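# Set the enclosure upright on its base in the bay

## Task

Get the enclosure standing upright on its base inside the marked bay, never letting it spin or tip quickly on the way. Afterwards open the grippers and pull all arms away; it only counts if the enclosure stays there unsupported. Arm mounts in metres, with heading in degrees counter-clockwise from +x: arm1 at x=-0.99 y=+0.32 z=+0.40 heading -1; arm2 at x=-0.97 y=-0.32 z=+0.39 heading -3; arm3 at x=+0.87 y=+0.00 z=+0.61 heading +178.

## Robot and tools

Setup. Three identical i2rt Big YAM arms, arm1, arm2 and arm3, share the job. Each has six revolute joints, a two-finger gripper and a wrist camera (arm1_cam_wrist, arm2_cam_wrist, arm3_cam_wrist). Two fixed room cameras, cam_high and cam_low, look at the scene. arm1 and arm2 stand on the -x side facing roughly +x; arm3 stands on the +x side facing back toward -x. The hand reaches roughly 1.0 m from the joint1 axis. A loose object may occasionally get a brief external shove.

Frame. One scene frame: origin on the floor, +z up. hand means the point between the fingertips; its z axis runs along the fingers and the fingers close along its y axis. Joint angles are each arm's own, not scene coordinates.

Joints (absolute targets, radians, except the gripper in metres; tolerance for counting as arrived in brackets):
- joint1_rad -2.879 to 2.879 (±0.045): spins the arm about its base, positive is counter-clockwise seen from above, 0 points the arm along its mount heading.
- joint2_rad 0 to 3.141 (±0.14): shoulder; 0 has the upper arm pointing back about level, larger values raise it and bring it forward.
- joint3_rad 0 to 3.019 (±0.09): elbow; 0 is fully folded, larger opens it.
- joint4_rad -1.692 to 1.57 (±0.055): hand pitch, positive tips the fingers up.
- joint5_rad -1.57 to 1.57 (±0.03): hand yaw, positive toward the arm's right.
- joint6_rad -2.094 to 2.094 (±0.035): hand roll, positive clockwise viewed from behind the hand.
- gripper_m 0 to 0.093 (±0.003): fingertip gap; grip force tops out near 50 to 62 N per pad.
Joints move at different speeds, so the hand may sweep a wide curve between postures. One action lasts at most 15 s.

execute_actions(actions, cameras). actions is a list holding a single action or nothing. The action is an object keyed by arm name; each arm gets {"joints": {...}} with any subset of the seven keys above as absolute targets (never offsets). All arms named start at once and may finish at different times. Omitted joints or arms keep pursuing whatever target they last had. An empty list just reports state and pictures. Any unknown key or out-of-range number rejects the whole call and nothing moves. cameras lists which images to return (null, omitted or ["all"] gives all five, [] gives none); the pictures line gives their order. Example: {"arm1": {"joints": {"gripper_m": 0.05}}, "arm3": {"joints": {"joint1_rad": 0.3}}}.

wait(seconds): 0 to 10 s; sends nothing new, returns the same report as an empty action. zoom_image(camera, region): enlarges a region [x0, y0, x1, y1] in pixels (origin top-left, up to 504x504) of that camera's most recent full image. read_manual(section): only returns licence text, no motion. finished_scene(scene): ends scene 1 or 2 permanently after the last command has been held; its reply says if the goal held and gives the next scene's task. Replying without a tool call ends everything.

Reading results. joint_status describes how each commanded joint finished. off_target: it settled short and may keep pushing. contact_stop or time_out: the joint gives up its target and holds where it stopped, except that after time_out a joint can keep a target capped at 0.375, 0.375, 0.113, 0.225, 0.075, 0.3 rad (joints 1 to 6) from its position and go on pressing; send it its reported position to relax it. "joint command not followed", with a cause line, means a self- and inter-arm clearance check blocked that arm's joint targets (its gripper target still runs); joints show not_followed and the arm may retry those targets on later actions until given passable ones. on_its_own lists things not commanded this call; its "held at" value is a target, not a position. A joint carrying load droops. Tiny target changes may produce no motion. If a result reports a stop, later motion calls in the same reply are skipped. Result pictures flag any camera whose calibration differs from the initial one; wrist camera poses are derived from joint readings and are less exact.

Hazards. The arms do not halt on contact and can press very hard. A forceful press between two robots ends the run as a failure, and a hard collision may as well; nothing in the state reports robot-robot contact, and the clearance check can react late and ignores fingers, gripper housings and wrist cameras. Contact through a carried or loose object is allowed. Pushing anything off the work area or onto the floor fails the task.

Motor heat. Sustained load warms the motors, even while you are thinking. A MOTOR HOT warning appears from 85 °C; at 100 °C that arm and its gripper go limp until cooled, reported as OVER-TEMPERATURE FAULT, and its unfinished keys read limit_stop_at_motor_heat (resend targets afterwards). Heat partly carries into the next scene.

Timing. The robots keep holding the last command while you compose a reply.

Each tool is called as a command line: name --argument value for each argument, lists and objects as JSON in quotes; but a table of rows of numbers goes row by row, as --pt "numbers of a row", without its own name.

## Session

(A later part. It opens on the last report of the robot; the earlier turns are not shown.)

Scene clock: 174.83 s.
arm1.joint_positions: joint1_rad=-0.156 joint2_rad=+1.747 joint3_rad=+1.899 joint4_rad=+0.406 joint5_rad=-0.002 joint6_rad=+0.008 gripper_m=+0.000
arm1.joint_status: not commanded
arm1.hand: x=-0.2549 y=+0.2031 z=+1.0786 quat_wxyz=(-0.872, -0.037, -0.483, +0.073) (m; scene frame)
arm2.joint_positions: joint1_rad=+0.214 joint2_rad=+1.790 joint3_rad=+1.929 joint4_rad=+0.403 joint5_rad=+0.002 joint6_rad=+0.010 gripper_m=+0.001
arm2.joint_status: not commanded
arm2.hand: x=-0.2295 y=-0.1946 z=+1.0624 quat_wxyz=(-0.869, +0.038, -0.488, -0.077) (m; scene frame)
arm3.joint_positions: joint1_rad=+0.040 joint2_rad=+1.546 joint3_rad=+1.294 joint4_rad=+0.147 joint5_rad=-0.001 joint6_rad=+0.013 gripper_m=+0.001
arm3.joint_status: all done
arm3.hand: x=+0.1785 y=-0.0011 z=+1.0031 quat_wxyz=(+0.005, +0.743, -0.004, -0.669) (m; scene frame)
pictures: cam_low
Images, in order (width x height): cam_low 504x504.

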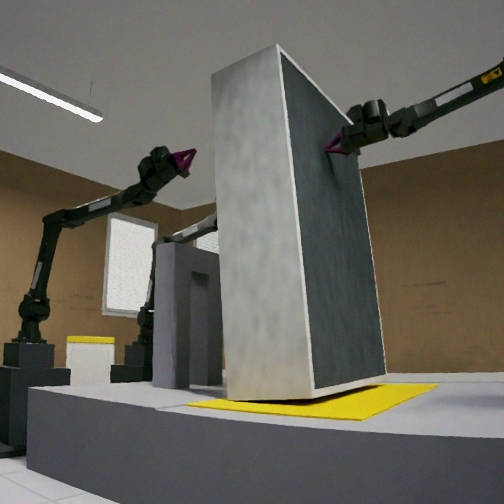

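execute_actions --actions '[{"arm3":{"joints":{"joint2_rad":1.59,"joint3_rad":1.29}}}]' --cameras '[]'

execute_actions --actions '[{"arm3":{"joints":{"joint2_rad":1.55,"joint3_rad":1.23}}}]' --cameras '[]'

execute_actions --actions '[{"arm3":{"joints":{"joint2_rad":1.51,"joint3_rad":1.17}}}]' --cameras '[]'

execute_actions --actions '[{"arm3":{"joints":{"joint2_rad":1.47,"joint3_rad":1.12}}}]' --cameras '[]'

execute_actions --actions '[{"arm3":{"joints":{"joint2_rad":1.43,"joint3_rad":1.07}},"arm1":{"joints":{"joint2_rad":0.8,"joint3_rad":1.0}},"arm2":{"joints":{"joint2_rad":0.8,"joint3_rad":1.0}}}]' --cameras '["cam_low","cam_high"]'

Scene clock: 186.37 s.
arm1.joint_positions: joint1_rad=-0.156 joint2_rad=+1.747 joint3_rad=+1.899 joint4_rad=+0.406 joint5_rad=-0.002 joint6_rad=+0.008 gripper_m=+0.000
arm1.joint_status: not commanded
arm1.hand: x=-0.2549 y=+0.2031 z=+1.0786 quat_wxyz=(-0.872, -0.037, -0.483, +0.073) (m; scene frame)
arm2.joint_positions: joint1_rad=+0.214 joint2_rad=+1.790 joint3_rad=+1.929 joint4_rad=+0.403 joint5_rad=+0.002 joint6_rad=+0.010 gripper_m=+0.001
arm2.joint_status: not commanded
arm2.hand: x=-0.2295 y=-0.1946 z=+1.0624 quat_wxyz=(-0.869, +0.038, -0.488, -0.077) (m; scene frame)
arm3.joint_positions: joint1_rad=+0.039 joint2_rad=+1.495 joint3_rad=+1.230 joint4_rad=+0.147 joint5_rad=+0.000 joint6_rad=+0.013 gripper_m=+0.001
arm3.joint_status: all done
arm3.hand: x=+0.1996 y=-0.0004 z=+0.9970 quat_wxyz=(+0.005, +0.748, -0.005, -0.664) (m; scene frame)
pictures: none
No camera images: the call's "cameras" was empty. Leave "cameras" out to get every camera's image.

Scene clock: 187.33 s.
arm1.joint_positions: joint1_rad=-0.156 joint2_rad=+1.747 joint3_rad=+1.899 joint4_rad=+0.406 joint5_rad=-0.002 joint6_rad=+0.008 gripper_m=+0.000
arm1.joint_status: not commanded
arm1.hand: x=-0.2549 y=+0.2031 z=+1.0786 quat_wxyz=(-0.872, -0.037, -0.483, +0.073) (m; scene frame)
arm2.joint_positions: joint1_rad=+0.214 joint2_rad=+1.790 joint3_rad=+1.929 joint4_rad=+0.403 joint5_rad=+0.002 joint6_rad=+0.010 gripper_m=+0.001
arm2.joint_status: not commanded
arm2.hand: x=-0.2295 y=-0.1946 z=+1.0624 quat_wxyz=(-0.869, +0.038, -0.488, -0.077) (m; scene frame)
arm3.joint_positions: joint1_rad=+0.038 joint2_rad=+1.438 joint3_rad=+1.161 joint4_rad=+0.141 joint5_rad=+0.001 joint6_rad=+0.013 gripper_m=+0.001
arm3.joint_status: all done
arm3.hand: x=+0.2234 y=+0.0004 z=+0.9902 quat_wxyz=(+0.004, +0.754, -0.005, -0.657) (m; scene frame)
pictures: none
No camera images: the call's "cameras" was empty. Leave "cameras" out to get every camera's image.

Scene clock: 188.27 s.
arm1.joint_positions: joint1_rad=-0.156 joint2_rad=+1.747 joint3_rad=+1.899 joint4_rad=+0.406 joint5_rad=-0.002 joint6_rad=+0.008 gripper_m=+0.000
arm1.joint_status: not commanded
arm1.hand: x=-0.2549 y=+0.2031 z=+1.0786 quat_wxyz=(-0.872, -0.037, -0.483, +0.073) (m; scene frame)
arm2.joint_positions: joint1_rad=+0.214 joint2_rad=+1.790 joint3_rad=+1.929 joint4_rad=+0.403 joint5_rad=+0.002 joint6_rad=+0.010 gripper_m=+0.001
arm2.joint_status: not commanded
arm2.hand: x=-0.2295 y=-0.1946 z=+1.0624 quat_wxyz=(-0.869, +0.038, -0.488, -0.077) (m; scene frame)
arm3.joint_positions: joint1_rad=+0.038 joint2_rad=+1.396 joint3_rad=+1.106 joint4_rad=+0.149 joint5_rad=+0.002 joint6_rad=+0.013 gripper_m=+0.001
arm3.joint_status: all done
arm3.hand: x=+0.2409 y=+0.0010 z=+0.9846 quat_wxyz=(+0.004, +0.755, -0.006, -0.656) (m; scene frame)
pictures: none
No camera images: the call's "cameras" was empty. Leave "cameras" out to get every camera's image.

Scene clock: 188.80 s.
arm1.joint_positions: joint1_rad=-0.156 joint2_rad=+1.747 joint3_rad=+1.899 joint4_rad=+0.406 joint5_rad=-0.002 joint6_rad=+0.008 gripper_m=+0.000
arm1.joint_status: not commanded
arm1.hand: x=-0.2549 y=+0.2031 z=+1.0786 quat_wxyz=(-0.872, -0.037, -0.483, +0.073) (m; scene frame)
arm2.joint_positions: joint1_rad=+0.214 joint2_rad=+1.790 joint3_rad=+1.929 joint4_rad=+0.403 joint5_rad=+0.002 joint6_rad=+0.010 gripper_m=+0.001
arm2.joint_status: not commanded
arm2.hand: x=-0.2295 y=-0.1946 z=+1.0624 quat_wxyz=(-0.869, +0.038, -0.488, -0.077) (m; scene frame)
arm3.joint_positions: joint1_rad=+0.038 joint2_rad=+1.394 joint3_rad=+1.102 joint4_rad=+0.150 joint5_rad=+0.002 joint6_rad=+0.013 gripper_m=+0.001
arm3.joint_status: all done
arm3.hand: x=+0.2421 y=+0.0010 z=+0.9836 quat_wxyz=(+0.004, +0.756, -0.006, -0.655) (m; scene frame)
pictures: none
No camera images: the call's "cameras" was empty. Leave "cameras" out to get every camera's image.

Scene clock: 190.40 s.
arm1.joint_positions: joint1_rad=-0.156 joint2_rad=+0.799 joint3_rad=+1.012 joint4_rad=+0.406 joint5_rad=-0.002 joint6_rad=+0.008 gripper_m=+0.000
arm1.joint_status: all done
arm1.hand: x=-0.6113 y=+0.2637 z=+1.0712 quat_wxyz=(-0.886, -0.034, -0.456, +0.074) (m; scene frame)
arm2.joint_positions: joint1_rad=+0.214 joint2_rad=+0.799 joint3_rad=+0.999 joint4_rad=+0.403 joint5_rad=+0.002 joint6_rad=+0.010 gripper_m=+0.001
arm2.joint_status: all done
arm2.hand: x=-0.6004 y=-0.2578 z=+1.0598 quat_wxyz=(-0.883, +0.035, -0.461, -0.079) (m; scene frame)
arm3.joint_positions: joint1_rad=+0.038 joint2_rad=+1.396 joint3_rad=+1.084 joint4_rad=+0.176 joint5_rad=+0.002 joint6_rad=+0.013 gripper_m=+0.001
arm3.joint_status: all done
arm3.hand: x=+0.2433 y=+0.0010 z=+0.9781 quat_wxyz=(+0.004, +0.753, -0.006, -0.658) (m; scene frame)
pictures: cam_high, cam_low
Images, in order (width x height): cam_high 504x504, cam_low 504x504.

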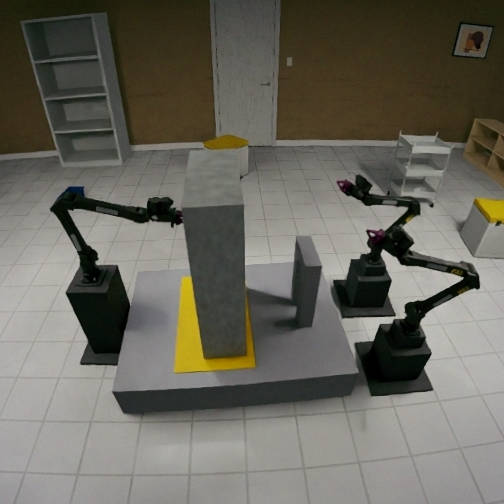

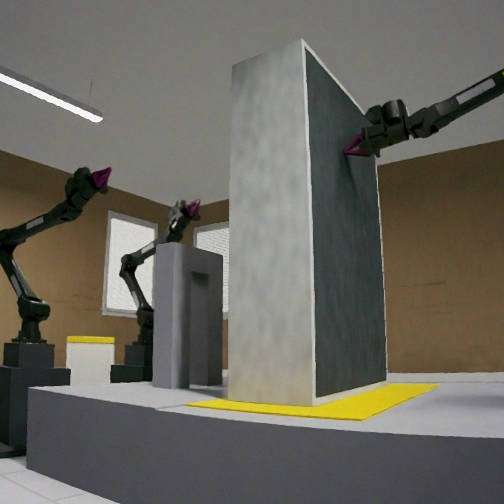

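execute_actions --actions '[{"arm3":{"joints":{"joint2_rad":0.6,"joint3_rad":0.9}}}]' --cameras '[]'

finished_scene --scene 1

Scene clock: 196.50 s.
arm1.joint_positions: joint1_rad=-0.156 joint2_rad=+0.799 joint3_rad=+1.012 joint4_rad=+0.406 joint5_rad=-0.002 joint6_rad=+0.008 gripper_m=+0.000
arm1.joint_status: not commanded
arm1.hand: x=-0.6113 y=+0.2637 z=+1.0712 quat_wxyz=(-0.886, -0.034, -0.456, +0.074) (m; scene frame)
arm2.joint_positions: joint1_rad=+0.214 joint2_rad=+0.799 joint3_rad=+0.999 joint4_rad=+0.403 joint5_rad=+0.002 joint6_rad=+0.010 gripper_m=+0.001
arm2.joint_status: not commanded
arm2.hand: x=-0.6004 y=-0.2578 z=+1.0598 quat_wxyz=(-0.883, +0.035, -0.461, -0.079) (m; scene frame)
arm3.joint_positions: joint1_rad=+0.038 joint2_rad=+0.597 joint3_rad=+0.891 joint4_rad=+0.188 joint5_rad=+0.002 joint6_rad=+0.013 gripper_m=+0.001
arm3.joint_status: all done
arm3.hand: x=+0.5428 y=+0.0010 z=+1.2377 quat_wxyz=(+0.005, +0.518, -0.004, -0.855) (m; scene frame)
pictures: none
No camera images: the call's "cameras" was empty. Leave "cameras" out to get every camera's image.

The scene is finished: the task was done.


## Next scene

The same job, from a new start.

execute_actions --actions '[]'

Scene clock: 0.00 s.
arm1.joint_positions: joint1_rad=-0.365 joint2_rad=+0.634 joint3_rad=+1.388 joint4_rad=-1.469 joint5_rad=-0.271 joint6_rad=+0.412 gripper_m=+0.094
arm1.joint_status: not commanded
arm1.hand: x=-0.7680 y=+0.2883 z=+0.9119 quat_wxyz=(-0.411, -0.293, -0.854, -0.125) (m; scene frame)
arm2.joint_positions: joint1_rad=-0.047 joint2_rad=+0.635 joint3_rad=+1.371 joint4_rad=-1.461 joint5_rad=-0.144 joint6_rad=-0.131 gripper_m=+0.095
arm2.joint_status: not commanded
arm2.hand: x=-0.7533 y=-0.3176 z=+0.8983 quat_wxyz=(-0.417, +0.047, -0.907, -0.021) (m; scene frame)
arm3.joint_positions: joint1_rad=+0.060 joint2_rad=+0.493 joint3_rad=+1.370 joint4_rad=-1.288 joint5_rad=+0.127 joint6_rad=+0.390 gripper_m=+0.095
arm3.joint_status: not commanded
arm3.hand: x=+0.6841 y=+0.0181 z=+1.1790 quat_wxyz=(+0.060, +0.814, -0.187, -0.546) (m; scene frame)
pictures: arm1_cam_wrist, arm2_cam_wrist, arm3_cam_wrist, cam_high, cam_low
camera_calibration (this result's frames):
arm1_cam_wrist: T_world_to_cam=[[-0.399744, -0.797411, -0.45204, 0.33772], [-0.849036, 0.507972, -0.145265, -0.66094], [0.345459, 0.32573, -0.88009, 1.09951], [0, 0, 0, 1]] pos_world=[-0.805997, 0.246897, 1.02432]
arm2_cam_wrist: T_world_to_cam=[[0.109598, -0.993974, -0.00180022, -0.231478], [-0.968126, -0.106338, -0.226771, -0.555882], [0.225213, 0.0265966, -0.973946, 1.17661], [0, 0, 0, 1]] pos_world=[-0.777782, -0.320488, 1.01948]
arm3_cam_wrist: T_world_to_cam=[[0.236191, 0.928123, -0.287751, 0.156917], [0.807111, -0.352284, -0.473781, 0.0173257], [-0.541097, -0.120344, -0.832305, 1.4772], [0, 0, 0, 1]] pos_world=[0.748263, 0.0382373, 1.28284]
Images, in order (width x height): arm1_cam_wrist 504x504, arm2_cam_wrist 504x504, arm3_cam_wrist 504x504, cam_high 504x504, cam_low 504x504.

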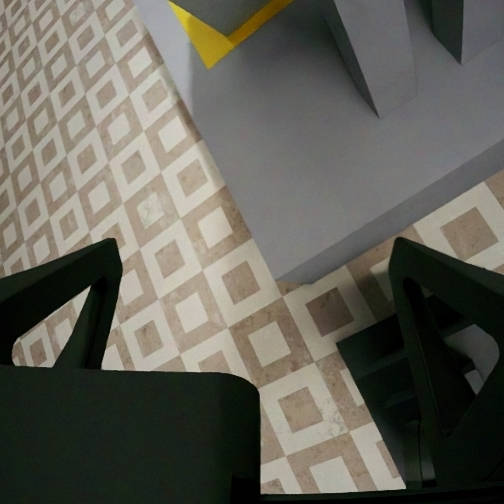

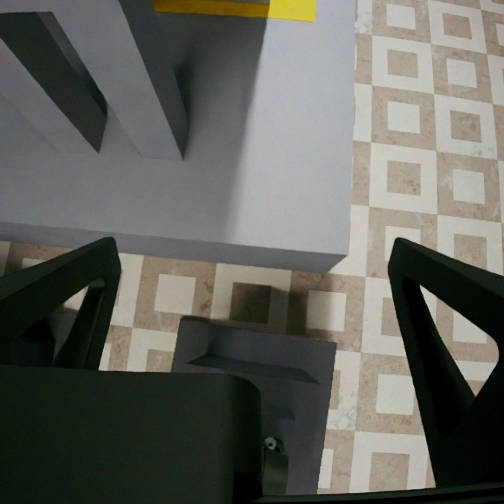

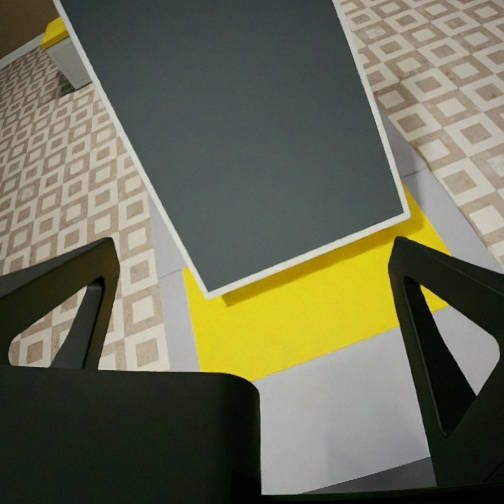

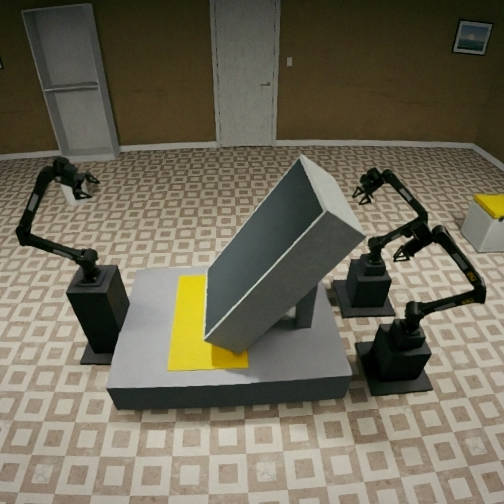

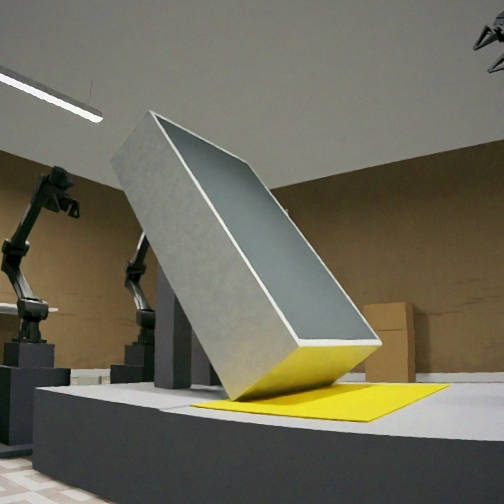

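execute_actions --actions '[{"arm1":{"joints":{"joint1_rad":-0.155,"joint3_rad":0.68,"joint4_rad":0.4,"joint5_rad":0,"joint6_rad":0,"gripper_m":0}},"arm2":{"joints":{"joint1_rad":0.22,"joint3_rad":0.68,"joint4_rad":0.4,"joint5_rad":0,"joint6_rad":0,"gripper_m":0}},"arm3":{"joints":{"joint1_rad":0.035,"joint2_rad":1.92,"joint3_rad":1.74,"joint4_rad":0.19,"joint5_rad":0,"joint6_rad":0,"gripper_m":0}}}]' --cameras '[]'

execute_actions --actions '[{"arm1":{"joints":{"joint2_rad":0.88,"joint3_rad":0.99}},"arm2":{"joints":{"joint2_rad":0.86,"joint3_rad":0.98}}}]' --cameras '[]'

execute_actions --actions '[{"arm1":{"joints":{"joint2_rad":0.98,"joint3_rad":1.09}},"arm2":{"joints":{"joint2_rad":0.96,"joint3_rad":1.08}}}]' --cameras '[]'

execute_actions --actions '[{"arm1":{"joints":{"joint2_rad":1.06,"joint3_rad":1.15}},"arm2":{"joints":{"joint2_rad":1.04,"joint3_rad":1.13}}}]'

Scene clock: 16.07 s.
arm1.joint_positions: joint1_rad=-0.166 joint2_rad=+0.638 joint3_rad=+0.690 joint4_rad=+0.380 joint5_rad=-0.004 joint6_rad=+0.009 gripper_m=+0.000
arm1.joint_status: all done
arm1.hand: x=-0.6286 y=+0.2614 z=+0.9321 quat_wxyz=(-0.840, -0.044, -0.536, +0.074) (m; scene frame)
arm2.joint_positions: joint1_rad=+0.218 joint2_rad=+0.641 joint3_rad=+0.682 joint4_rad=+0.379 joint5_rad=-0.003 joint6_rad=-0.011 gripper_m=+0.001
arm2.joint_status: all done
arm2.hand: x=-0.6180 y=-0.2583 z=+0.9224 quat_wxyz=(-0.838, +0.050, -0.539, -0.069) (m; scene frame)
arm3.joint_positions: joint1_rad=+0.044 joint2_rad=+1.928 joint3_rad=+1.719 joint4_rad=+0.175 joint5_rad=+0.003 joint6_rad=+0.015 gripper_m=+0.001
arm3.joint_status: all done
arm3.hand: x=+0.0361 y=-0.0042 z=+0.9875 quat_wxyz=(+0.006, +0.719, -0.004, -0.695) (m; scene frame)
pictures: none
No camera images: the call's "cameras" was empty. Leave "cameras" out to get every camera's image.

Scene clock: 17.13 s.
arm1.joint_positions: joint1_rad=-0.166 joint2_rad=+0.880 joint3_rad=+0.939 joint4_rad=+0.384 joint5_rad=-0.004 joint6_rad=+0.009 gripper_m=+0.000
arm1.joint_status: all done
arm1.hand: x=-0.5562 y=+0.2490 z=+0.9920 quat_wxyz=(-0.842, -0.044, -0.532, +0.074) (m; scene frame)
arm2.joint_positions: joint1_rad=+0.218 joint2_rad=+0.865 joint3_rad=+0.923 joint4_rad=+0.383 joint5_rad=-0.003 joint6_rad=-0.011 gripper_m=+0.001
arm2.joint_status: all done
arm2.hand: x=-0.5529 y=-0.2470 z=+0.9854 quat_wxyz=(-0.844, +0.050, -0.530, -0.069) (m; scene frame)
arm3.joint_positions: joint1_rad=+0.044 joint2_rad=+1.928 joint3_rad=+1.719 joint4_rad=+0.175 joint5_rad=+0.003 joint6_rad=+0.015 gripper_m=+0.001
arm3.joint_status: not commanded
arm3.hand: x=+0.0361 y=-0.0042 z=+0.9875 quat_wxyz=(+0.006, +0.719, -0.004, -0.695) (m; scene frame)
pictures: none
No camera images: the call's "cameras" was empty. Leave "cameras" out to get every camera's image.

Scene clock: 17.93 s.
arm1.joint_positions: joint1_rad=-0.166 joint2_rad=+0.936 joint3_rad=+1.010 joint4_rad=+0.385 joint5_rad=-0.002 joint6_rad=+0.008 gripper_m=+0.000
arm1.joint_status: all done
arm1.hand: x=-0.5397 y=+0.2461 z=+1.0114 quat_wxyz=(-0.847, -0.044, -0.525, +0.075) (m; scene frame)
arm2.joint_positions: joint1_rad=+0.218 joint2_rad=+0.937 joint3_rad=+1.012 joint4_rad=+0.385 joint5_rad=-0.001 joint6_rad=-0.011 gripper_m=+0.001
arm2.joint_status: all done
arm2.hand: x=-0.5314 y=-0.2436 z=+1.0094 quat_wxyz=(-0.849, +0.048, -0.522, -0.069) (m; scene frame)
arm3.joint_positions: joint1_rad=+0.044 joint2_rad=+1.928 joint3_rad=+1.719 joint4_rad=+0.175 joint5_rad=+0.003 joint6_rad=+0.015 gripper_m=+0.001
arm3.joint_status: not commanded
arm3.hand: x=+0.0361 y=-0.0042 z=+0.9875 quat_wxyz=(+0.006, +0.719, -0.004, -0.695) (m; scene frame)
pictures: none
No camera images: the call's "cameras" was empty. Leave "cameras" out to get every camera's image.

Scene clock: 19.70 s.
arm1.joint_positions: joint1_rad=-0.163 joint2_rad=+0.968 joint3_rad=+1.041 joint4_rad=+0.388 joint5_rad=-0.004 joint6_rad=+0.008 gripper_m=+0.000
arm1.joint_status: joint3_rad time_out (moved +0.032 of +0.140); the others done
arm1.on_its_own: joint3_rad reads +1.041 and still pushes toward +1.150 since a time_out
arm1.hand: x=-0.5286 y=+0.2457 z=+1.0171 quat_wxyz=(-0.848, -0.042, -0.524, +0.073) (m; scene frame)
arm2.joint_positions: joint1_rad=+0.218 joint2_rad=+0.971 joint3_rad=+1.043 joint4_rad=+0.392 joint5_rad=+0.006 joint6_rad=-0.011 gripper_m=+0.001
arm2.joint_status: all done
arm2.hand: x=-0.5201 y=-0.2429 z=+1.0148 quat_wxyz=(-0.850, +0.045, -0.520, -0.068) (m; scene frame)
arm3.joint_positions: joint1_rad=+0.044 joint2_rad=+1.928 joint3_rad=+1.719 joint4_rad=+0.175 joint5_rad=+0.003 joint6_rad=+0.015 gripper_m=+0.001
arm3.joint_status: not commanded
arm3.hand: x=+0.0361 y=-0.0042 z=+0.9875 quat_wxyz=(+0.006, +0.719, -0.004, -0.695) (m; scene frame)
pictures: arm1_cam_wrist, arm2_cam_wrist, arm3_cam_wrist, cam_high, cam_low
camera_calibration (this result's frames):
arm1_cam_wrist: T_world_to_cam=[[-0.171259, -0.985216, 0.00455684, 0.149509], [-0.152396, 0.0219207, -0.988076, 0.92413], [0.973368, -0.169911, -0.153897, 0.83835], [0, 0, 0, 1]] pos_world=[-0.649585, 0.269486, 1.04145]
arm2_cam_wrist: T_world_to_cam=[[0.167873, -0.985742, 0.0114674, -0.163734], [-0.156453, -0.0381257, -0.986949, 0.914383], [0.973314, 0.163888, -0.160623, 0.83258], [0, 0, 0, 1]] pos_world=[-0.639818, -0.262988, 1.03806]
arm3_cam_wrist: T_world_to_cam=[[-0.000220865, 1, 0.0000159831, 0.000222431], [0.612608, 0.000147936, -0.790387, 0.762936], [-0.790387, -0.000164777, -0.612608, 0.757035], [0, 0, 0, 1]] pos_world=[0.13097, -0.000210555, 1.06678]
Images, in order (width x height): arm1_cam_wrist 504x504, arm2_cam_wrist 504x504, arm3_cam_wrist 504x504, cam_high 504x504, cam_low 504x504.

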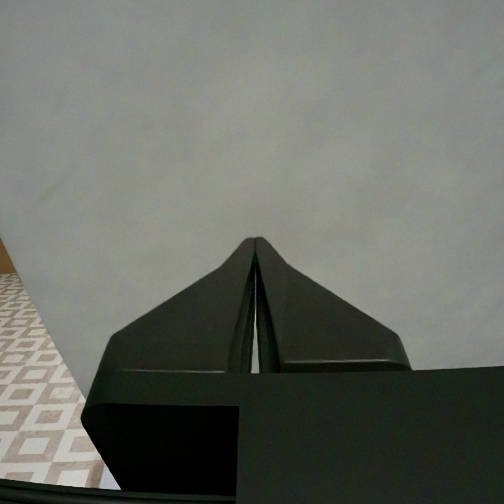

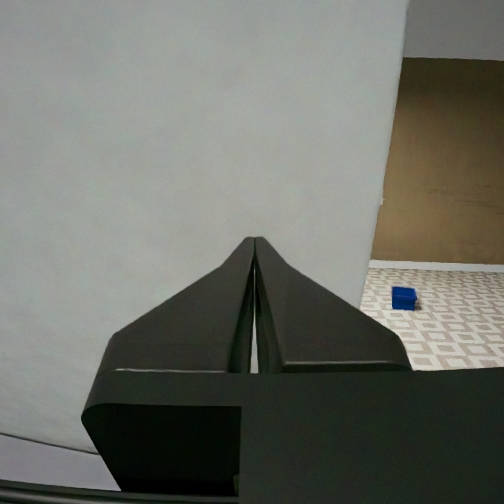

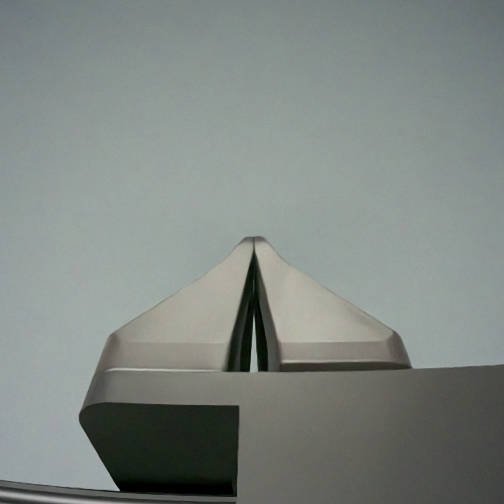

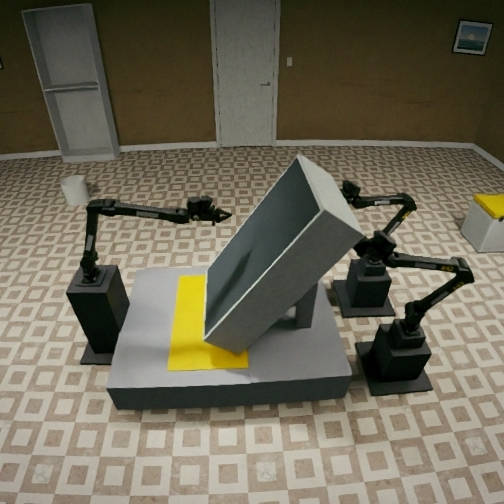

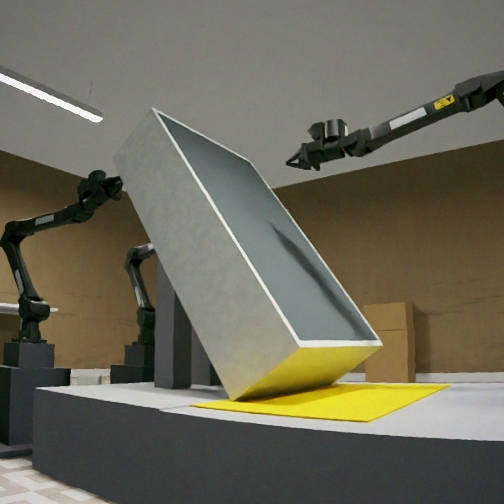

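execute_actions --actions '[{"arm1":{"joints":{"joint2_rad":1.13,"joint3_rad":1.21}},"arm2":{"joints":{"joint2_rad":1.13,"joint3_rad":1.21}}}]' --cameras '[]'

execute_actions --actions '[{"arm1":{"joints":{"joint2_rad":1.21,"joint3_rad":1.3}},"arm2":{"joints":{"joint2_rad":1.21,"joint3_rad":1.3}}}]' --cameras '[]'

execute_actions --actions '[{"arm1":{"joints":{"joint2_rad":1.29,"joint3_rad":1.4}},"arm2":{"joints":{"joint2_rad":1.29,"joint3_rad":1.4}}}]' --cameras '[]'

execute_actions --actions '[{"arm1":{"joints":{"joint2_rad":1.37,"joint3_rad":1.5}},"arm2":{"joints":{"joint2_rad":1.37,"joint3_rad":1.5}}}]' --cameras '[]'

execute_actions --actions '[{"arm1":{"joints":{"joint2_rad":1.45,"joint3_rad":1.6}},"arm2":{"joints":{"joint2_rad":1.45,"joint3_rad":1.6}}}]' --cameras '[]'

execute_actions --actions '[{"arm1":{"joints":{"joint2_rad":1.53,"joint3_rad":1.69}},"arm2":{"joints":{"joint2_rad":1.53,"joint3_rad":1.69}}}]' --cameras '[]'

execute_actions --actions '[{"arm1":{"joints":{"joint2_rad":1.6,"joint3_rad":1.77}},"arm2":{"joints":{"joint2_rad":1.6,"joint3_rad":1.77}}}]' --cameras '[]'

execute_actions --actions '[{"arm1":{"joints":{"joint2_rad":1.67,"joint3_rad":1.84}},"arm2":{"joints":{"joint2_rad":1.67,"joint3_rad":1.84}}}]' --cameras '[]'

execute_actions --actions '[{"arm1":{"joints":{"joint2_rad":1.73,"joint3_rad":1.91}},"arm2":{"joints":{"joint2_rad":1.73,"joint3_rad":1.91}},"arm3":{"joints":{"joint2_rad":1.88,"joint3_rad":1.67}}}]' --cameras '[]'

execute_actions --actions '[{"arm1":{"joints":{"joint2_rad":1.8,"joint3_rad":1.98}},"arm2":{"joints":{"joint2_rad":1.8,"joint3_rad":1.98}},"arm3":{"joints":{"joint2_rad":1.83,"joint3_rad":1.61}}}]' --cameras '["cam_low","cam_high"]'

Scene clock: 40.87 s.
arm1.joint_positions: joint1_rad=-0.157 joint2_rad=+1.062 joint3_rad=+1.138 joint4_rad=+0.398 joint5_rad=-0.004 joint6_rad=+0.008 gripper_m=+0.000
arm1.joint_status: all done
arm1.hand: x=-0.4969 y=+0.2433 z=+1.0350 quat_wxyz=(-0.851, -0.040, -0.518, +0.071) (m; scene frame)
arm2.joint_positions: joint1_rad=+0.214 joint2_rad=+1.071 joint3_rad=+1.139 joint4_rad=+0.397 joint5_rad=+0.002 joint6_rad=-0.010 gripper_m=+0.001
arm2.joint_status: all done
arm2.hand: x=-0.4845 y=-0.2382 z=+1.0279 quat_wxyz=(-0.850, +0.045, -0.520, -0.067) (m; scene frame)
arm3.joint_positions: joint1_rad=+0.044 joint2_rad=+1.928 joint3_rad=+1.719 joint4_rad=+0.175 joint5_rad=+0.003 joint6_rad=+0.015 gripper_m=+0.001
arm3.joint_status: not commanded
arm3.hand: x=+0.0361 y=-0.0042 z=+0.9875 quat_wxyz=(+0.006, +0.719, -0.004, -0.695) (m; scene frame)
pictures: none
No camera images: the call's "cameras" was empty. Leave "cameras" out to get every camera's image.

Scene clock: 41.73 s.
arm1.joint_positions: joint1_rad=-0.154 joint2_rad=+1.145 joint3_rad=+1.233 joint4_rad=+0.398 joint5_rad=-0.006 joint6_rad=+0.008 gripper_m=+0.000
arm1.joint_status: all done
arm1.hand: x=-0.4676 y=+0.2406 z=+1.0506 quat_wxyz=(-0.854, -0.038, -0.514, +0.070) (m; scene frame)
arm2.joint_positions: joint1_rad=+0.212 joint2_rad=+1.157 joint3_rad=+1.230 joint4_rad=+0.397 joint5_rad=+0.003 joint6_rad=-0.010 gripper_m=+0.001
arm2.joint_status: all done
arm2.hand: x=-0.4537 y=-0.2342 z=+1.0402 quat_wxyz=(-0.852, +0.044, -0.518, -0.066) (m; scene frame)
arm3.joint_positions: joint1_rad=+0.044 joint2_rad=+1.928 joint3_rad=+1.719 joint4_rad=+0.175 joint5_rad=+0.003 joint6_rad=+0.015 gripper_m=+0.001
arm3.joint_status: not commanded
arm3.hand: x=+0.0361 y=-0.0042 z=+0.9875 quat_wxyz=(+0.006, +0.719, -0.004, -0.695) (m; scene frame)
pictures: none
No camera images: the call's "cameras" was empty. Leave "cameras" out to get every camera's image.

Scene clock: 42.60 s.
arm1.joint_positions: joint1_rad=-0.152 joint2_rad=+1.237 joint3_rad=+1.338 joint4_rad=+0.398 joint5_rad=-0.005 joint6_rad=+0.008 gripper_m=+0.000
arm1.joint_status: all done
arm1.hand: x=-0.4353 y=+0.2363 z=+1.0655 quat_wxyz=(-0.858, -0.037, -0.508, +0.069) (m; scene frame)
arm2.joint_positions: joint1_rad=+0.210 joint2_rad=+1.249 joint3_rad=+1.333 joint4_rad=+0.397 joint5_rad=+0.004 joint6_rad=-0.010 gripper_m=+0.001
arm2.joint_status: all done
arm2.hand: x=-0.4211 y=-0.2300 z=+1.0540 quat_wxyz=(-0.855, +0.043, -0.513, -0.066) (m; scene frame)
arm3.joint_positions: joint1_rad=+0.044 joint2_rad=+1.928 joint3_rad=+1.719 joint4_rad=+0.175 joint5_rad=+0.003 joint6_rad=+0.015 gripper_m=+0.001
arm3.joint_status: not commanded
arm3.hand: x=+0.0361 y=-0.0042 z=+0.9875 quat_wxyz=(+0.006, +0.719, -0.004, -0.695) (m; scene frame)
pictures: none
No camera images: the call's "cameras" was empty. Leave "cameras" out to get every camera's image.

Scene clock: 43.57 s.
arm1.joint_positions: joint1_rad=-0.152 joint2_rad=+1.326 joint3_rad=+1.441 joint4_rad=+0.398 joint5_rad=-0.003 joint6_rad=+0.008 gripper_m=+0.000
arm1.joint_status: all done
arm1.hand: x=-0.4040 y=+0.2311 z=+1.0778 quat_wxyz=(-0.861, -0.037, -0.502, +0.070) (m; scene frame)
arm2.joint_positions: joint1_rad=+0.209 joint2_rad=+1.337 joint3_rad=+1.434 joint4_rad=+0.397 joint5_rad=+0.004 joint6_rad=-0.010 gripper_m=+0.001
arm2.joint_status: all done
arm2.hand: x=-0.3897 y=-0.2253 z=+1.0651 quat_wxyz=(-0.858, +0.042, -0.508, -0.065) (m; scene frame)
arm3.joint_positions: joint1_rad=+0.044 joint2_rad=+1.928 joint3_rad=+1.719 joint4_rad=+0.175 joint5_rad=+0.003 joint6_rad=+0.015 gripper_m=+0.001
arm3.joint_status: not commanded
arm3.hand: x=+0.0361 y=-0.0042 z=+0.9875 quat_wxyz=(+0.006, +0.719, -0.004, -0.695) (m; scene frame)
pictures: none
No camera images: the call's "cameras" was empty. Leave "cameras" out to get every camera's image.

Scene clock: 44.47 s.
arm1.joint_positions: joint1_rad=-0.151 joint2_rad=+1.416 joint3_rad=+1.544 joint4_rad=+0.398 joint5_rad=-0.001 joint6_rad=+0.008 gripper_m=+0.000
arm1.joint_status: all done
arm1.hand: x=-0.3724 y=+0.2259 z=+1.0868 quat_wxyz=(-0.864, -0.037, -0.496, +0.070) (m; scene frame)
arm2.joint_positions: joint1_rad=+0.210 joint2_rad=+1.424 joint3_rad=+1.536 joint4_rad=+0.397 joint5_rad=+0.003 joint6_rad=-0.010 gripper_m=+0.001
arm2.joint_status: all done
arm2.hand: x=-0.3590 y=-0.2193 z=+1.0744 quat_wxyz=(-0.862, +0.042, -0.501, -0.067) (m; scene frame)
arm3.joint_positions: joint1_rad=+0.044 joint2_rad=+1.928 joint3_rad=+1.719 joint4_rad=+0.175 joint5_rad=+0.003 joint6_rad=+0.015 gripper_m=+0.001
arm3.joint_status: not commanded
arm3.hand: x=+0.0361 y=-0.0042 z=+0.9875 quat_wxyz=(+0.006, +0.719, -0.004, -0.695) (m; scene frame)
pictures: none
No camera images: the call's "cameras" was empty. Leave "cameras" out to get every camera's image.

Scene clock: 45.33 s.
arm1.joint_positions: joint1_rad=-0.151 joint2_rad=+1.500 joint3_rad=+1.637 joint4_rad=+0.398 joint5_rad=-0.001 joint6_rad=+0.008 gripper_m=+0.000
arm1.joint_status: all done
arm1.hand: x=-0.3417 y=+0.2209 z=+1.0895 quat_wxyz=(-0.866, -0.037, -0.493, +0.070) (m; scene frame)
arm2.joint_positions: joint1_rad=+0.212 joint2_rad=+1.509 joint3_rad=+1.628 joint4_rad=+0.397 joint5_rad=+0.002 joint6_rad=-0.010 gripper_m=+0.001
arm2.joint_status: all done
arm2.hand: x=-0.3286 y=-0.2128 z=+1.0770 quat_wxyz=(-0.864, +0.043, -0.498, -0.068) (m; scene frame)
arm3.joint_positions: joint1_rad=+0.044 joint2_rad=+1.928 joint3_rad=+1.719 joint4_rad=+0.175 joint5_rad=+0.003 joint6_rad=+0.015 gripper_m=+0.001
arm3.joint_status: not commanded
arm3.hand: x=+0.0361 y=-0.0042 z=+0.9875 quat_wxyz=(+0.006, +0.719, -0.004, -0.695) (m; scene frame)
pictures: none
No camera images: the call's "cameras" was empty. Leave "cameras" out to get every camera's image.

Scene clock: 46.20 s.
arm1.joint_positions: joint1_rad=-0.151 joint2_rad=+1.575 joint3_rad=+1.716 joint4_rad=+0.398 joint5_rad=-0.002 joint6_rad=+0.008 gripper_m=+0.000
arm1.joint_status: all done
arm1.hand: x=-0.3147 y=+0.2165 z=+1.0884 quat_wxyz=(-0.868, -0.037, -0.491, +0.070) (m; scene frame)
arm2.joint_positions: joint1_rad=+0.213 joint2_rad=+1.582 joint3_rad=+1.709 joint4_rad=+0.397 joint5_rad=+0.001 joint6_rad=-0.010 gripper_m=+0.001
arm2.joint_status: all done
arm2.hand: x=-0.3025 y=-0.2075 z=+1.0773 quat_wxyz=(-0.865, +0.043, -0.495, -0.069) (m; scene frame)
arm3.joint_positions: joint1_rad=+0.044 joint2_rad=+1.928 joint3_rad=+1.719 joint4_rad=+0.175 joint5_rad=+0.003 joint6_rad=+0.015 gripper_m=+0.001
arm3.joint_status: not commanded
arm3.hand: x=+0.0361 y=-0.0042 z=+0.9875 quat_wxyz=(+0.006, +0.719, -0.004, -0.695) (m; scene frame)
pictures: none
No camera images: the call's "cameras" was empty. Leave "cameras" out to get every camera's image.

Scene clock: 47.13 s.
arm1.joint_positions: joint1_rad=-0.151 joint2_rad=+1.652 joint3_rad=+1.787 joint4_rad=+0.398 joint5_rad=-0.003 joint6_rad=+0.008 gripper_m=+0.000
arm1.joint_status: all done
arm1.hand: x=-0.2848 y=+0.2115 z=+1.0779 quat_wxyz=(-0.866, -0.037, -0.494, +0.070) (m; scene frame)
arm2.joint_positions: joint1_rad=+0.214 joint2_rad=+1.659 joint3_rad=+1.781 joint4_rad=+0.397 joint5_rad=+0.001 joint6_rad=-0.010 gripper_m=+0.001
arm2.joint_status: all done
arm2.hand: x=-0.2735 y=-0.2020 z=+1.0684 quat_wxyz=(-0.864, +0.043, -0.496, -0.069) (m; scene frame)
arm3.joint_positions: joint1_rad=+0.044 joint2_rad=+1.928 joint3_rad=+1.719 joint4_rad=+0.175 joint5_rad=+0.003 joint6_rad=+0.015 gripper_m=+0.001
arm3.joint_status: not commanded
arm3.hand: x=+0.0361 y=-0.0042 z=+0.9875 quat_wxyz=(+0.006, +0.719, -0.004, -0.695) (m; scene frame)
pictures: none
No camera images: the call's "cameras" was empty. Leave "cameras" out to get every camera's image.

Scene clock: 47.90 s.
arm1.joint_positions: joint1_rad=-0.151 joint2_rad=+1.707 joint3_rad=+1.851 joint4_rad=+0.398 joint5_rad=-0.003 joint6_rad=+0.008 gripper_m=+0.000
arm1.joint_status: all done
arm1.hand: x=-0.2666 y=+0.2085 z=+1.0779 quat_wxyz=(-0.868, -0.036, -0.489, +0.070) (m; scene frame)
arm2.joint_positions: joint1_rad=+0.214 joint2_rad=+1.719 joint3_rad=+1.847 joint4_rad=+0.397 joint5_rad=+0.001 joint6_rad=-0.010 gripper_m=+0.001
arm2.joint_status: all done
arm2.hand: x=-0.2526 y=-0.1981 z=+1.0649 quat_wxyz=(-0.866, +0.043, -0.494, -0.069) (m; scene frame)
arm3.joint_positions: joint1_rad=+0.044 joint2_rad=+1.888 joint3_rad=+1.677 joint4_rad=+0.176 joint5_rad=+0.003 joint6_rad=+0.015 gripper_m=+0.001
arm3.joint_status: all done
arm3.hand: x=+0.0496 y=-0.0041 z=+0.9939 quat_wxyz=(+0.006, +0.719, -0.004, -0.695) (m; scene frame)
pictures: none
No camera images: the call's "cameras" was empty. Leave "cameras" out to get every camera's image.

Scene clock: 48.80 s.
arm1.joint_positions: joint1_rad=-0.151 joint2_rad=+1.779 joint3_rad=+1.926 joint4_rad=+0.398 joint5_rad=-0.003 joint6_rad=+0.008 gripper_m=+0.000
arm1.joint_status: all done
arm1.hand: x=-0.2410 y=+0.2042 z=+1.0694 quat_wxyz=(-0.869, -0.036, -0.489, +0.070) (m; scene frame)
arm2.joint_positions: joint1_rad=+0.215 joint2_rad=+1.797 joint3_rad=+1.919 joint4_rad=+0.397 joint5_rad=+0.002 joint6_rad=-0.010 gripper_m=+0.001
arm2.joint_status: all done
arm2.hand: x=-0.2237 y=-0.1930 z=+1.0506 quat_wxyz=(-0.864, +0.043, -0.497, -0.069) (m; scene frame)
arm3.joint_positions: joint1_rad=+0.044 joint2_rad=+1.829 joint3_rad=+1.615 joint4_rad=+0.177 joint5_rad=+0.003 joint6_rad=+0.015 gripper_m=+0.001
arm3.joint_status: all done
arm3.hand: x=+0.0701 y=-0.0041 z=+1.0018 quat_wxyz=(+0.006, +0.720, -0.004, -0.694) (m; scene frame)
pictures: cam_high, cam_low
Images, in order (width x height): cam_high 504x504, cam_low 504x504.

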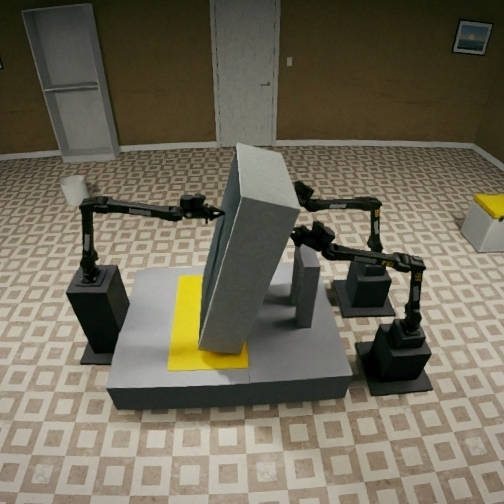

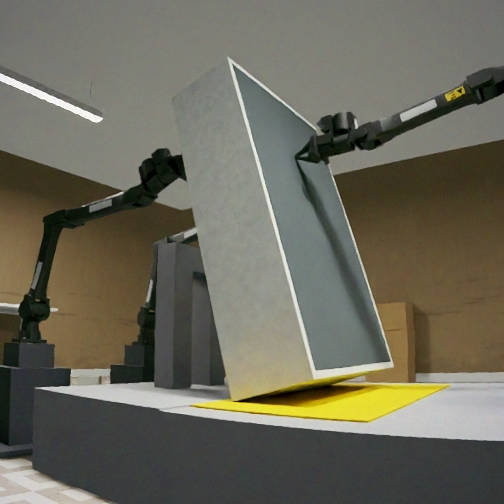

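execute_actions --actions '[{"arm1":{"joints":{"joint2_rad":1.87,"joint3_rad":2.05}},"arm2":{"joints":{"joint2_rad":1.86,"joint3_rad":2.05}},"arm3":{"joints":{"joint2_rad":1.78,"joint3_rad":1.55}}}]' --cameras '[]'

execute_actions --actions '[{"arm1":{"joints":{"joint2_rad":1.93,"joint3_rad":2.12}},"arm2":{"joints":{"joint2_rad":1.92,"joint3_rad":2.12}},"arm3":{"joints":{"joint2_rad":1.73,"joint3_rad":1.49}}}]' --cameras '[]'

execute_actions --actions '[{"arm1":{"joints":{"joint2_rad":1.99,"joint3_rad":2.19}},"arm2":{"joints":{"joint2_rad":1.98,"joint3_rad":2.19}},"arm3":{"joints":{"joint2_rad":1.69,"joint3_rad":1.43}}}]' --cameras '["cam_low"]'

Scene clock: 58.63 s.
arm1.joint_positions: joint1_rad=-0.151 joint2_rad=+1.847 joint3_rad=+1.997 joint4_rad=+0.398 joint5_rad=-0.003 joint6_rad=+0.008 gripper_m=+0.000
arm1.joint_status: all done
arm1.hand: x=-0.2182 y=+0.2003 z=+1.0609 quat_wxyz=(-0.870, -0.036, -0.487, +0.070) (m; scene frame)
arm2.joint_positions: joint1_rad=+0.214 joint2_rad=+1.853 joint3_rad=+1.985 joint4_rad=+0.397 joint5_rad=+0.002 joint6_rad=-0.010 gripper_m=+0.001
arm2.joint_status: all done
arm2.hand: x=-0.2063 y=-0.1904 z=+1.0483 quat_wxyz=(-0.867, +0.043, -0.492, -0.069) (m; scene frame)
arm3.joint_positions: joint1_rad=+0.044 joint2_rad=+1.771 joint3_rad=+1.551 joint4_rad=+0.178 joint5_rad=+0.002 joint6_rad=+0.015 gripper_m=+0.001
arm3.joint_status: all done
arm3.hand: x=+0.0911 y=-0.0040 z=+1.0074 quat_wxyz=(+0.007, +0.722, -0.004, -0.692) (m; scene frame)
pictures: none
No camera images: the call's "cameras" was empty. Leave "cameras" out to get every camera's image.

Scene clock: 59.57 s.
arm1.joint_positions: joint1_rad=-0.151 joint2_rad=+1.903 joint3_rad=+2.064 joint4_rad=+0.398 joint5_rad=-0.003 joint6_rad=+0.008 gripper_m=+0.000
arm1.joint_status: all done
arm1.hand: x=-0.2014 y=+0.1975 z=+1.0575 quat_wxyz=(-0.872, -0.036, -0.482, +0.071) (m; scene frame)
arm2.joint_positions: joint1_rad=+0.215 joint2_rad=+1.913 joint3_rad=+2.057 joint4_rad=+0.397 joint5_rad=+0.002 joint6_rad=-0.010 gripper_m=+0.001
arm2.joint_status: all done
arm2.hand: x=-0.1880 y=-0.1869 z=+1.0440 quat_wxyz=(-0.869, +0.043, -0.487, -0.069) (m; scene frame)
arm3.joint_positions: joint1_rad=+0.044 joint2_rad=+1.708 joint3_rad=+1.477 joint4_rad=+0.179 joint5_rad=+0.002 joint6_rad=+0.015 gripper_m=+0.001
arm3.joint_status: all done
arm3.hand: x=+0.1150 y=-0.0038 z=+1.0089 quat_wxyz=(+0.006, +0.726, -0.004, -0.688) (m; scene frame)
pictures: none
No camera images: the call's "cameras" was empty. Leave "cameras" out to get every camera's image.

Scene clock: 60.50 s.
arm1.joint_positions: joint1_rad=-0.151 joint2_rad=+1.963 joint3_rad=+2.133 joint4_rad=+0.398 joint5_rad=-0.003 joint6_rad=+0.008 gripper_m=+0.000
arm1.joint_status: all done
arm1.hand: x=-0.1839 y=+0.1945 z=+1.0515 quat_wxyz=(-0.875, -0.035, -0.478, +0.071) (m; scene frame)
arm2.joint_positions: joint1_rad=+0.215 joint2_rad=+1.973 joint3_rad=+2.127 joint4_rad=+0.397 joint5_rad=+0.002 joint6_rad=-0.010 gripper_m=+0.001
arm2.joint_status: all done
arm2.hand: x=-0.1705 y=-0.1839 z=+1.0380 quat_wxyz=(-0.872, +0.042, -0.483, -0.070) (m; scene frame)
arm3.joint_positions: joint1_rad=+0.044 joint2_rad=+1.646 joint3_rad=+1.403 joint4_rad=+0.167 joint5_rad=+0.002 joint6_rad=+0.014 gripper_m=+0.001
arm3.joint_status: all done
arm3.hand: x=+0.1393 y=-0.0037 z=+1.0058 quat_wxyz=(+0.006, +0.733, -0.004, -0.680) (m; scene frame)
pictures: cam_low
Images, in order (width x height): cam_low 504x504.

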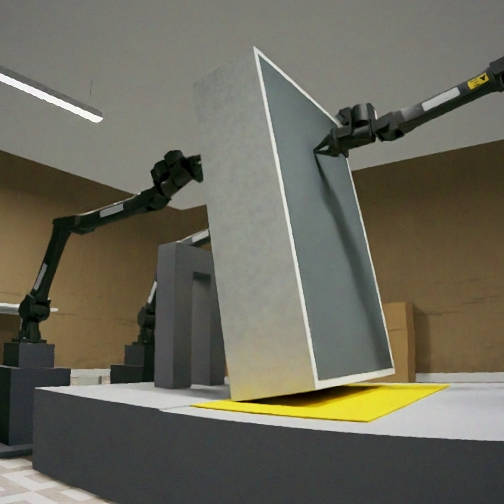

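execute_actions --actions '[{"arm3":{"joints":{"joint2_rad":1.65,"joint3_rad":1.37}}}]' --cameras '[]'

execute_actions --actions '[{"arm3":{"joints":{"joint2_rad":1.61,"joint3_rad":1.31}}}]' --cameras '[]'

execute_actions --actions '[{"arm3":{"joints":{"joint2_rad":1.57,"joint3_rad":1.25}}}]' --cameras '[]'

execute_actions --actions '[{"arm3":{"joints":{"joint2_rad":1.53,"joint3_rad":1.19}}}]' --cameras '[]'

execute_actions --actions '[{"arm3":{"joints":{"joint2_rad":1.49,"joint3_rad":1.13}}}]' --cameras '[]'

execute_actions --actions '[{"arm3":{"joints":{"joint2_rad":1.45,"joint3_rad":1.07}}}]' --cameras '[]'

execute_actions --actions '[{"arm3":{"joints":{"joint2_rad":1.41,"joint3_rad":1.02}}}]' --cameras '["cam_low","cam_high"]'

Scene clock: 73.40 s.
arm1.joint_positions: joint1_rad=-0.151 joint2_rad=+1.963 joint3_rad=+2.133 joint4_rad=+0.398 joint5_rad=-0.003 joint6_rad=+0.008 gripper_m=+0.000
arm1.joint_status: not commanded
arm1.hand: x=-0.1839 y=+0.1945 z=+1.0515 quat_wxyz=(-0.875, -0.035, -0.478, +0.071) (m; scene frame)
arm2.joint_positions: joint1_rad=+0.215 joint2_rad=+1.973 joint3_rad=+2.127 joint4_rad=+0.397 joint5_rad=+0.002 joint6_rad=-0.010 gripper_m=+0.001
arm2.joint_status: not commanded
arm2.hand: x=-0.1705 y=-0.1839 z=+1.0380 quat_wxyz=(-0.872, +0.042, -0.483, -0.070) (m; scene frame)
arm3.joint_positions: joint1_rad=+0.044 joint2_rad=+1.592 joint3_rad=+1.337 joint4_rad=+0.163 joint5_rad=+0.002 joint6_rad=+0.014 gripper_m=+0.001
arm3.joint_status: all done
arm3.hand: x=+0.1612 y=-0.0036 z=+1.0018 quat_wxyz=(+0.006, +0.739, -0.004, -0.674) (m; scene frame)
pictures: none
No camera images: the call's "cameras" was empty. Leave "cameras" out to get every camera's image.

Scene clock: 74.37 s.
arm1.joint_positions: joint1_rad=-0.151 joint2_rad=+1.963 joint3_rad=+2.133 joint4_rad=+0.398 joint5_rad=-0.003 joint6_rad=+0.008 gripper_m=+0.000
arm1.joint_status: not commanded
arm1.hand: x=-0.1839 y=+0.1945 z=+1.0515 quat_wxyz=(-0.875, -0.035, -0.478, +0.071) (m; scene frame)
arm2.joint_positions: joint1_rad=+0.215 joint2_rad=+1.973 joint3_rad=+2.127 joint4_rad=+0.397 joint5_rad=+0.002 joint6_rad=-0.010 gripper_m=+0.001
arm2.joint_status: not commanded
arm2.hand: x=-0.1705 y=-0.1839 z=+1.0380 quat_wxyz=(-0.872, +0.042, -0.483, -0.070) (m; scene frame)
arm3.joint_positions: joint1_rad=+0.044 joint2_rad=+1.534 joint3_rad=+1.268 joint4_rad=+0.155 joint5_rad=+0.002 joint6_rad=+0.014 gripper_m=+0.001
arm3.joint_status: all done
arm3.hand: x=+0.1847 y=-0.0034 z=+0.9969 quat_wxyz=(+0.006, +0.745, -0.004, -0.667) (m; scene frame)
pictures: none
No camera images: the call's "cameras" was empty. Leave "cameras" out to get every camera's image.

Scene clock: 75.30 s.
arm1.joint_positions: joint1_rad=-0.151 joint2_rad=+1.963 joint3_rad=+2.133 joint4_rad=+0.398 joint5_rad=-0.003 joint6_rad=+0.008 gripper_m=+0.000
arm1.joint_status: not commanded
arm1.hand: x=-0.1839 y=+0.1945 z=+1.0515 quat_wxyz=(-0.875, -0.035, -0.478, +0.071) (m; scene frame)
arm2.joint_positions: joint1_rad=+0.215 joint2_rad=+1.973 joint3_rad=+2.127 joint4_rad=+0.397 joint5_rad=+0.002 joint6_rad=-0.010 gripper_m=+0.001
arm2.joint_status: not commanded
arm2.hand: x=-0.1705 y=-0.1839 z=+1.0380 quat_wxyz=(-0.872, +0.042, -0.483, -0.070) (m; scene frame)
arm3.joint_positions: joint1_rad=+0.044 joint2_rad=+1.479 joint3_rad=+1.199 joint4_rad=+0.155 joint5_rad=+0.002 joint6_rad=+0.014 gripper_m=+0.001
arm3.joint_status: all done
arm3.hand: x=+0.2076 y=-0.0030 z=+0.9913 quat_wxyz=(+0.006, +0.750, -0.004, -0.662) (m; scene frame)
pictures: none
No camera images: the call's "cameras" was empty. Leave "cameras" out to get every camera's image.

Scene clock: 76.27 s.
arm1.joint_positions: joint1_rad=-0.151 joint2_rad=+1.963 joint3_rad=+2.133 joint4_rad=+0.398 joint5_rad=-0.003 joint6_rad=+0.008 gripper_m=+0.000
arm1.joint_status: not commanded
arm1.hand: x=-0.1839 y=+0.1945 z=+1.0515 quat_wxyz=(-0.875, -0.035, -0.478, +0.071) (m; scene frame)
arm2.joint_positions: joint1_rad=+0.215 joint2_rad=+1.973 joint3_rad=+2.127 joint4_rad=+0.397 joint5_rad=+0.002 joint6_rad=-0.010 gripper_m=+0.001
arm2.joint_status: not commanded
arm2.hand: x=-0.1705 y=-0.1839 z=+1.0380 quat_wxyz=(-0.872, +0.042, -0.483, -0.070) (m; scene frame)
arm3.joint_positions: joint1_rad=+0.044 joint2_rad=+1.422 joint3_rad=+1.133 joint4_rad=+0.150 joint5_rad=+0.002 joint6_rad=+0.014 gripper_m=+0.001
arm3.joint_status: all done
arm3.hand: x=+0.2309 y=-0.0029 z=+0.9854 quat_wxyz=(+0.006, +0.755, -0.004, -0.656) (m; scene frame)
pictures: none
No camera images: the call's "cameras" was empty. Leave "cameras" out to get every camera's image.

Scene clock: 77.23 s.
arm1.joint_positions: joint1_rad=-0.151 joint2_rad=+1.963 joint3_rad=+2.133 joint4_rad=+0.398 joint5_rad=-0.003 joint6_rad=+0.008 gripper_m=+0.000
arm1.joint_status: not commanded
arm1.hand: x=-0.1839 y=+0.1945 z=+1.0515 quat_wxyz=(-0.875, -0.035, -0.478, +0.071) (m; scene frame)
arm2.joint_positions: joint1_rad=+0.215 joint2_rad=+1.973 joint3_rad=+2.127 joint4_rad=+0.397 joint5_rad=+0.002 joint6_rad=-0.010 gripper_m=+0.001
arm2.joint_status: not commanded
arm2.hand: x=-0.1705 y=-0.1839 z=+1.0380 quat_wxyz=(-0.872, +0.042, -0.483, -0.070) (m; scene frame)
arm3.joint_positions: joint1_rad=+0.044 joint2_rad=+1.364 joint3_rad=+1.065 joint4_rad=+0.145 joint5_rad=+0.002 joint6_rad=+0.014 gripper_m=+0.001
arm3.joint_status: all done
arm3.hand: x=+0.2548 y=-0.0027 z=+0.9783 quat_wxyz=(+0.006, +0.759, -0.004, -0.651) (m; scene frame)
pictures: none
No camera images: the call's "cameras" was empty. Leave "cameras" out to get every camera's image.

Scene clock: 78.17 s.
arm1.joint_positions: joint1_rad=-0.151 joint2_rad=+1.963 joint3_rad=+2.133 joint4_rad=+0.398 joint5_rad=-0.003 joint6_rad=+0.008 gripper_m=+0.000
arm1.joint_status: not commanded
arm1.hand: x=-0.1839 y=+0.1945 z=+1.0515 quat_wxyz=(-0.875, -0.035, -0.478, +0.071) (m; scene frame)
arm2.joint_positions: joint1_rad=+0.215 joint2_rad=+1.973 joint3_rad=+2.127 joint4_rad=+0.397 joint5_rad=+0.002 joint6_rad=-0.010 gripper_m=+0.001
arm2.joint_status: not commanded
arm2.hand: x=-0.1705 y=-0.1839 z=+1.0380 quat_wxyz=(-0.872, +0.042, -0.483, -0.070) (m; scene frame)
arm3.joint_positions: joint1_rad=+0.043 joint2_rad=+1.328 joint3_rad=+1.017 joint4_rad=+0.158 joint5_rad=+0.002 joint6_rad=+0.014 gripper_m=+0.001
arm3.joint_status: all done
arm3.hand: x=+0.2701 y=-0.0024 z=+0.9734 quat_wxyz=(+0.006, +0.759, -0.004, -0.651) (m; scene frame)
pictures: none
No camera images: the call's "cameras" was empty. Leave "cameras" out to get every camera's image.

Scene clock: 78.73 s.
arm1.joint_positions: joint1_rad=-0.151 joint2_rad=+1.963 joint3_rad=+2.133 joint4_rad=+0.398 joint5_rad=-0.003 joint6_rad=+0.008 gripper_m=+0.000
arm1.joint_status: not commanded
arm1.hand: x=-0.1839 y=+0.1945 z=+1.0515 quat_wxyz=(-0.875, -0.035, -0.478, +0.071) (m; scene frame)
arm2.joint_positions: joint1_rad=+0.215 joint2_rad=+1.973 joint3_rad=+2.127 joint4_rad=+0.397 joint5_rad=+0.002 joint6_rad=-0.010 gripper_m=+0.001
arm2.joint_status: not commanded
arm2.hand: x=-0.1705 y=-0.1839 z=+1.0380 quat_wxyz=(-0.872, +0.042, -0.483, -0.070) (m; scene frame)
arm3.joint_positions: joint1_rad=+0.043 joint2_rad=+1.326 joint3_rad=+1.011 joint4_rad=+0.164 joint5_rad=+0.002 joint6_rad=+0.014 gripper_m=+0.001
arm3.joint_status: all done
arm3.hand: x=+0.2713 y=-0.0024 z=+0.9723 quat_wxyz=(+0.006, +0.758, -0.004, -0.652) (m; scene frame)
pictures: cam_high, cam_low
Images, in order (width x height): cam_high 504x504, cam_low 504x504.

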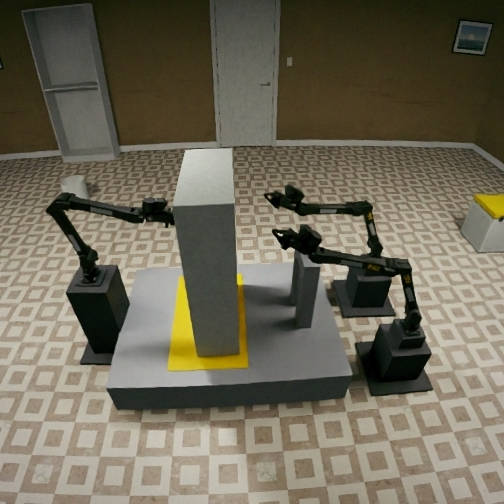

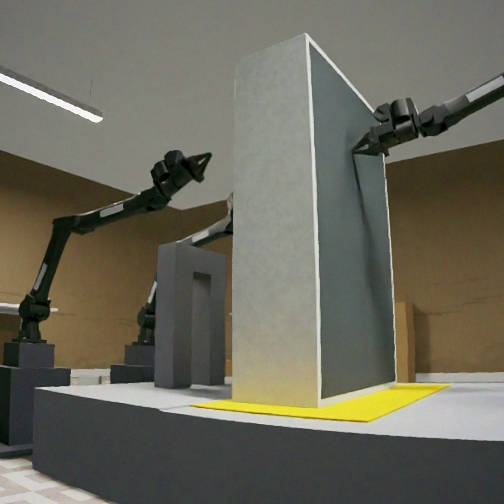

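execute_actions --actions '[{"arm3":{"joints":{"joint2_rad":0.6,"joint3_rad":0.9}},"arm1":{"joints":{"joint2_rad":1.1,"joint3_rad":1.5}},"arm2":{"joints":{"joint2_rad":1.1,"joint3_rad":1.5}}}]' --cameras '[]'

finished_scene --scene 2

Scene clock: 94.20 s.
arm1.joint_positions: joint1_rad=-0.151 joint2_rad=+1.104 joint3_rad=+1.507 joint4_rad=+0.398 joint5_rad=-0.003 joint6_rad=+0.008 gripper_m=+0.000
arm1.joint_status: all done
arm1.hand: x=-0.5574 y=+0.2583 z=+1.2244 quat_wxyz=(-0.924, -0.026, -0.373, +0.074) (m; scene frame)
arm2.joint_positions: joint1_rad=+0.215 joint2_rad=+1.110 joint3_rad=+1.499 joint4_rad=+0.397 joint5_rad=+0.002 joint6_rad=-0.010 gripper_m=+0.001
arm2.joint_status: all done
arm2.hand: x=-0.5448 y=-0.2482 z=+1.2148 quat_wxyz=(-0.923, +0.033, -0.377, -0.074) (m; scene frame)
arm3.joint_positions: joint1_rad=+0.043 joint2_rad=+0.597 joint3_rad=+0.883 joint4_rad=+0.191 joint5_rad=+0.002 joint6_rad=+0.014 gripper_m=+0.001
arm3.joint_status: all done
arm3.hand: x=+0.5415 y=-0.0009 z=+1.2337 quat_wxyz=(+0.008, +0.520, -0.003, -0.854) (m; scene frame)
pictures: none
No camera images: the call's "cameras" was empty. Leave "cameras" out to get every camera's image.

The scene is finished: the task was done.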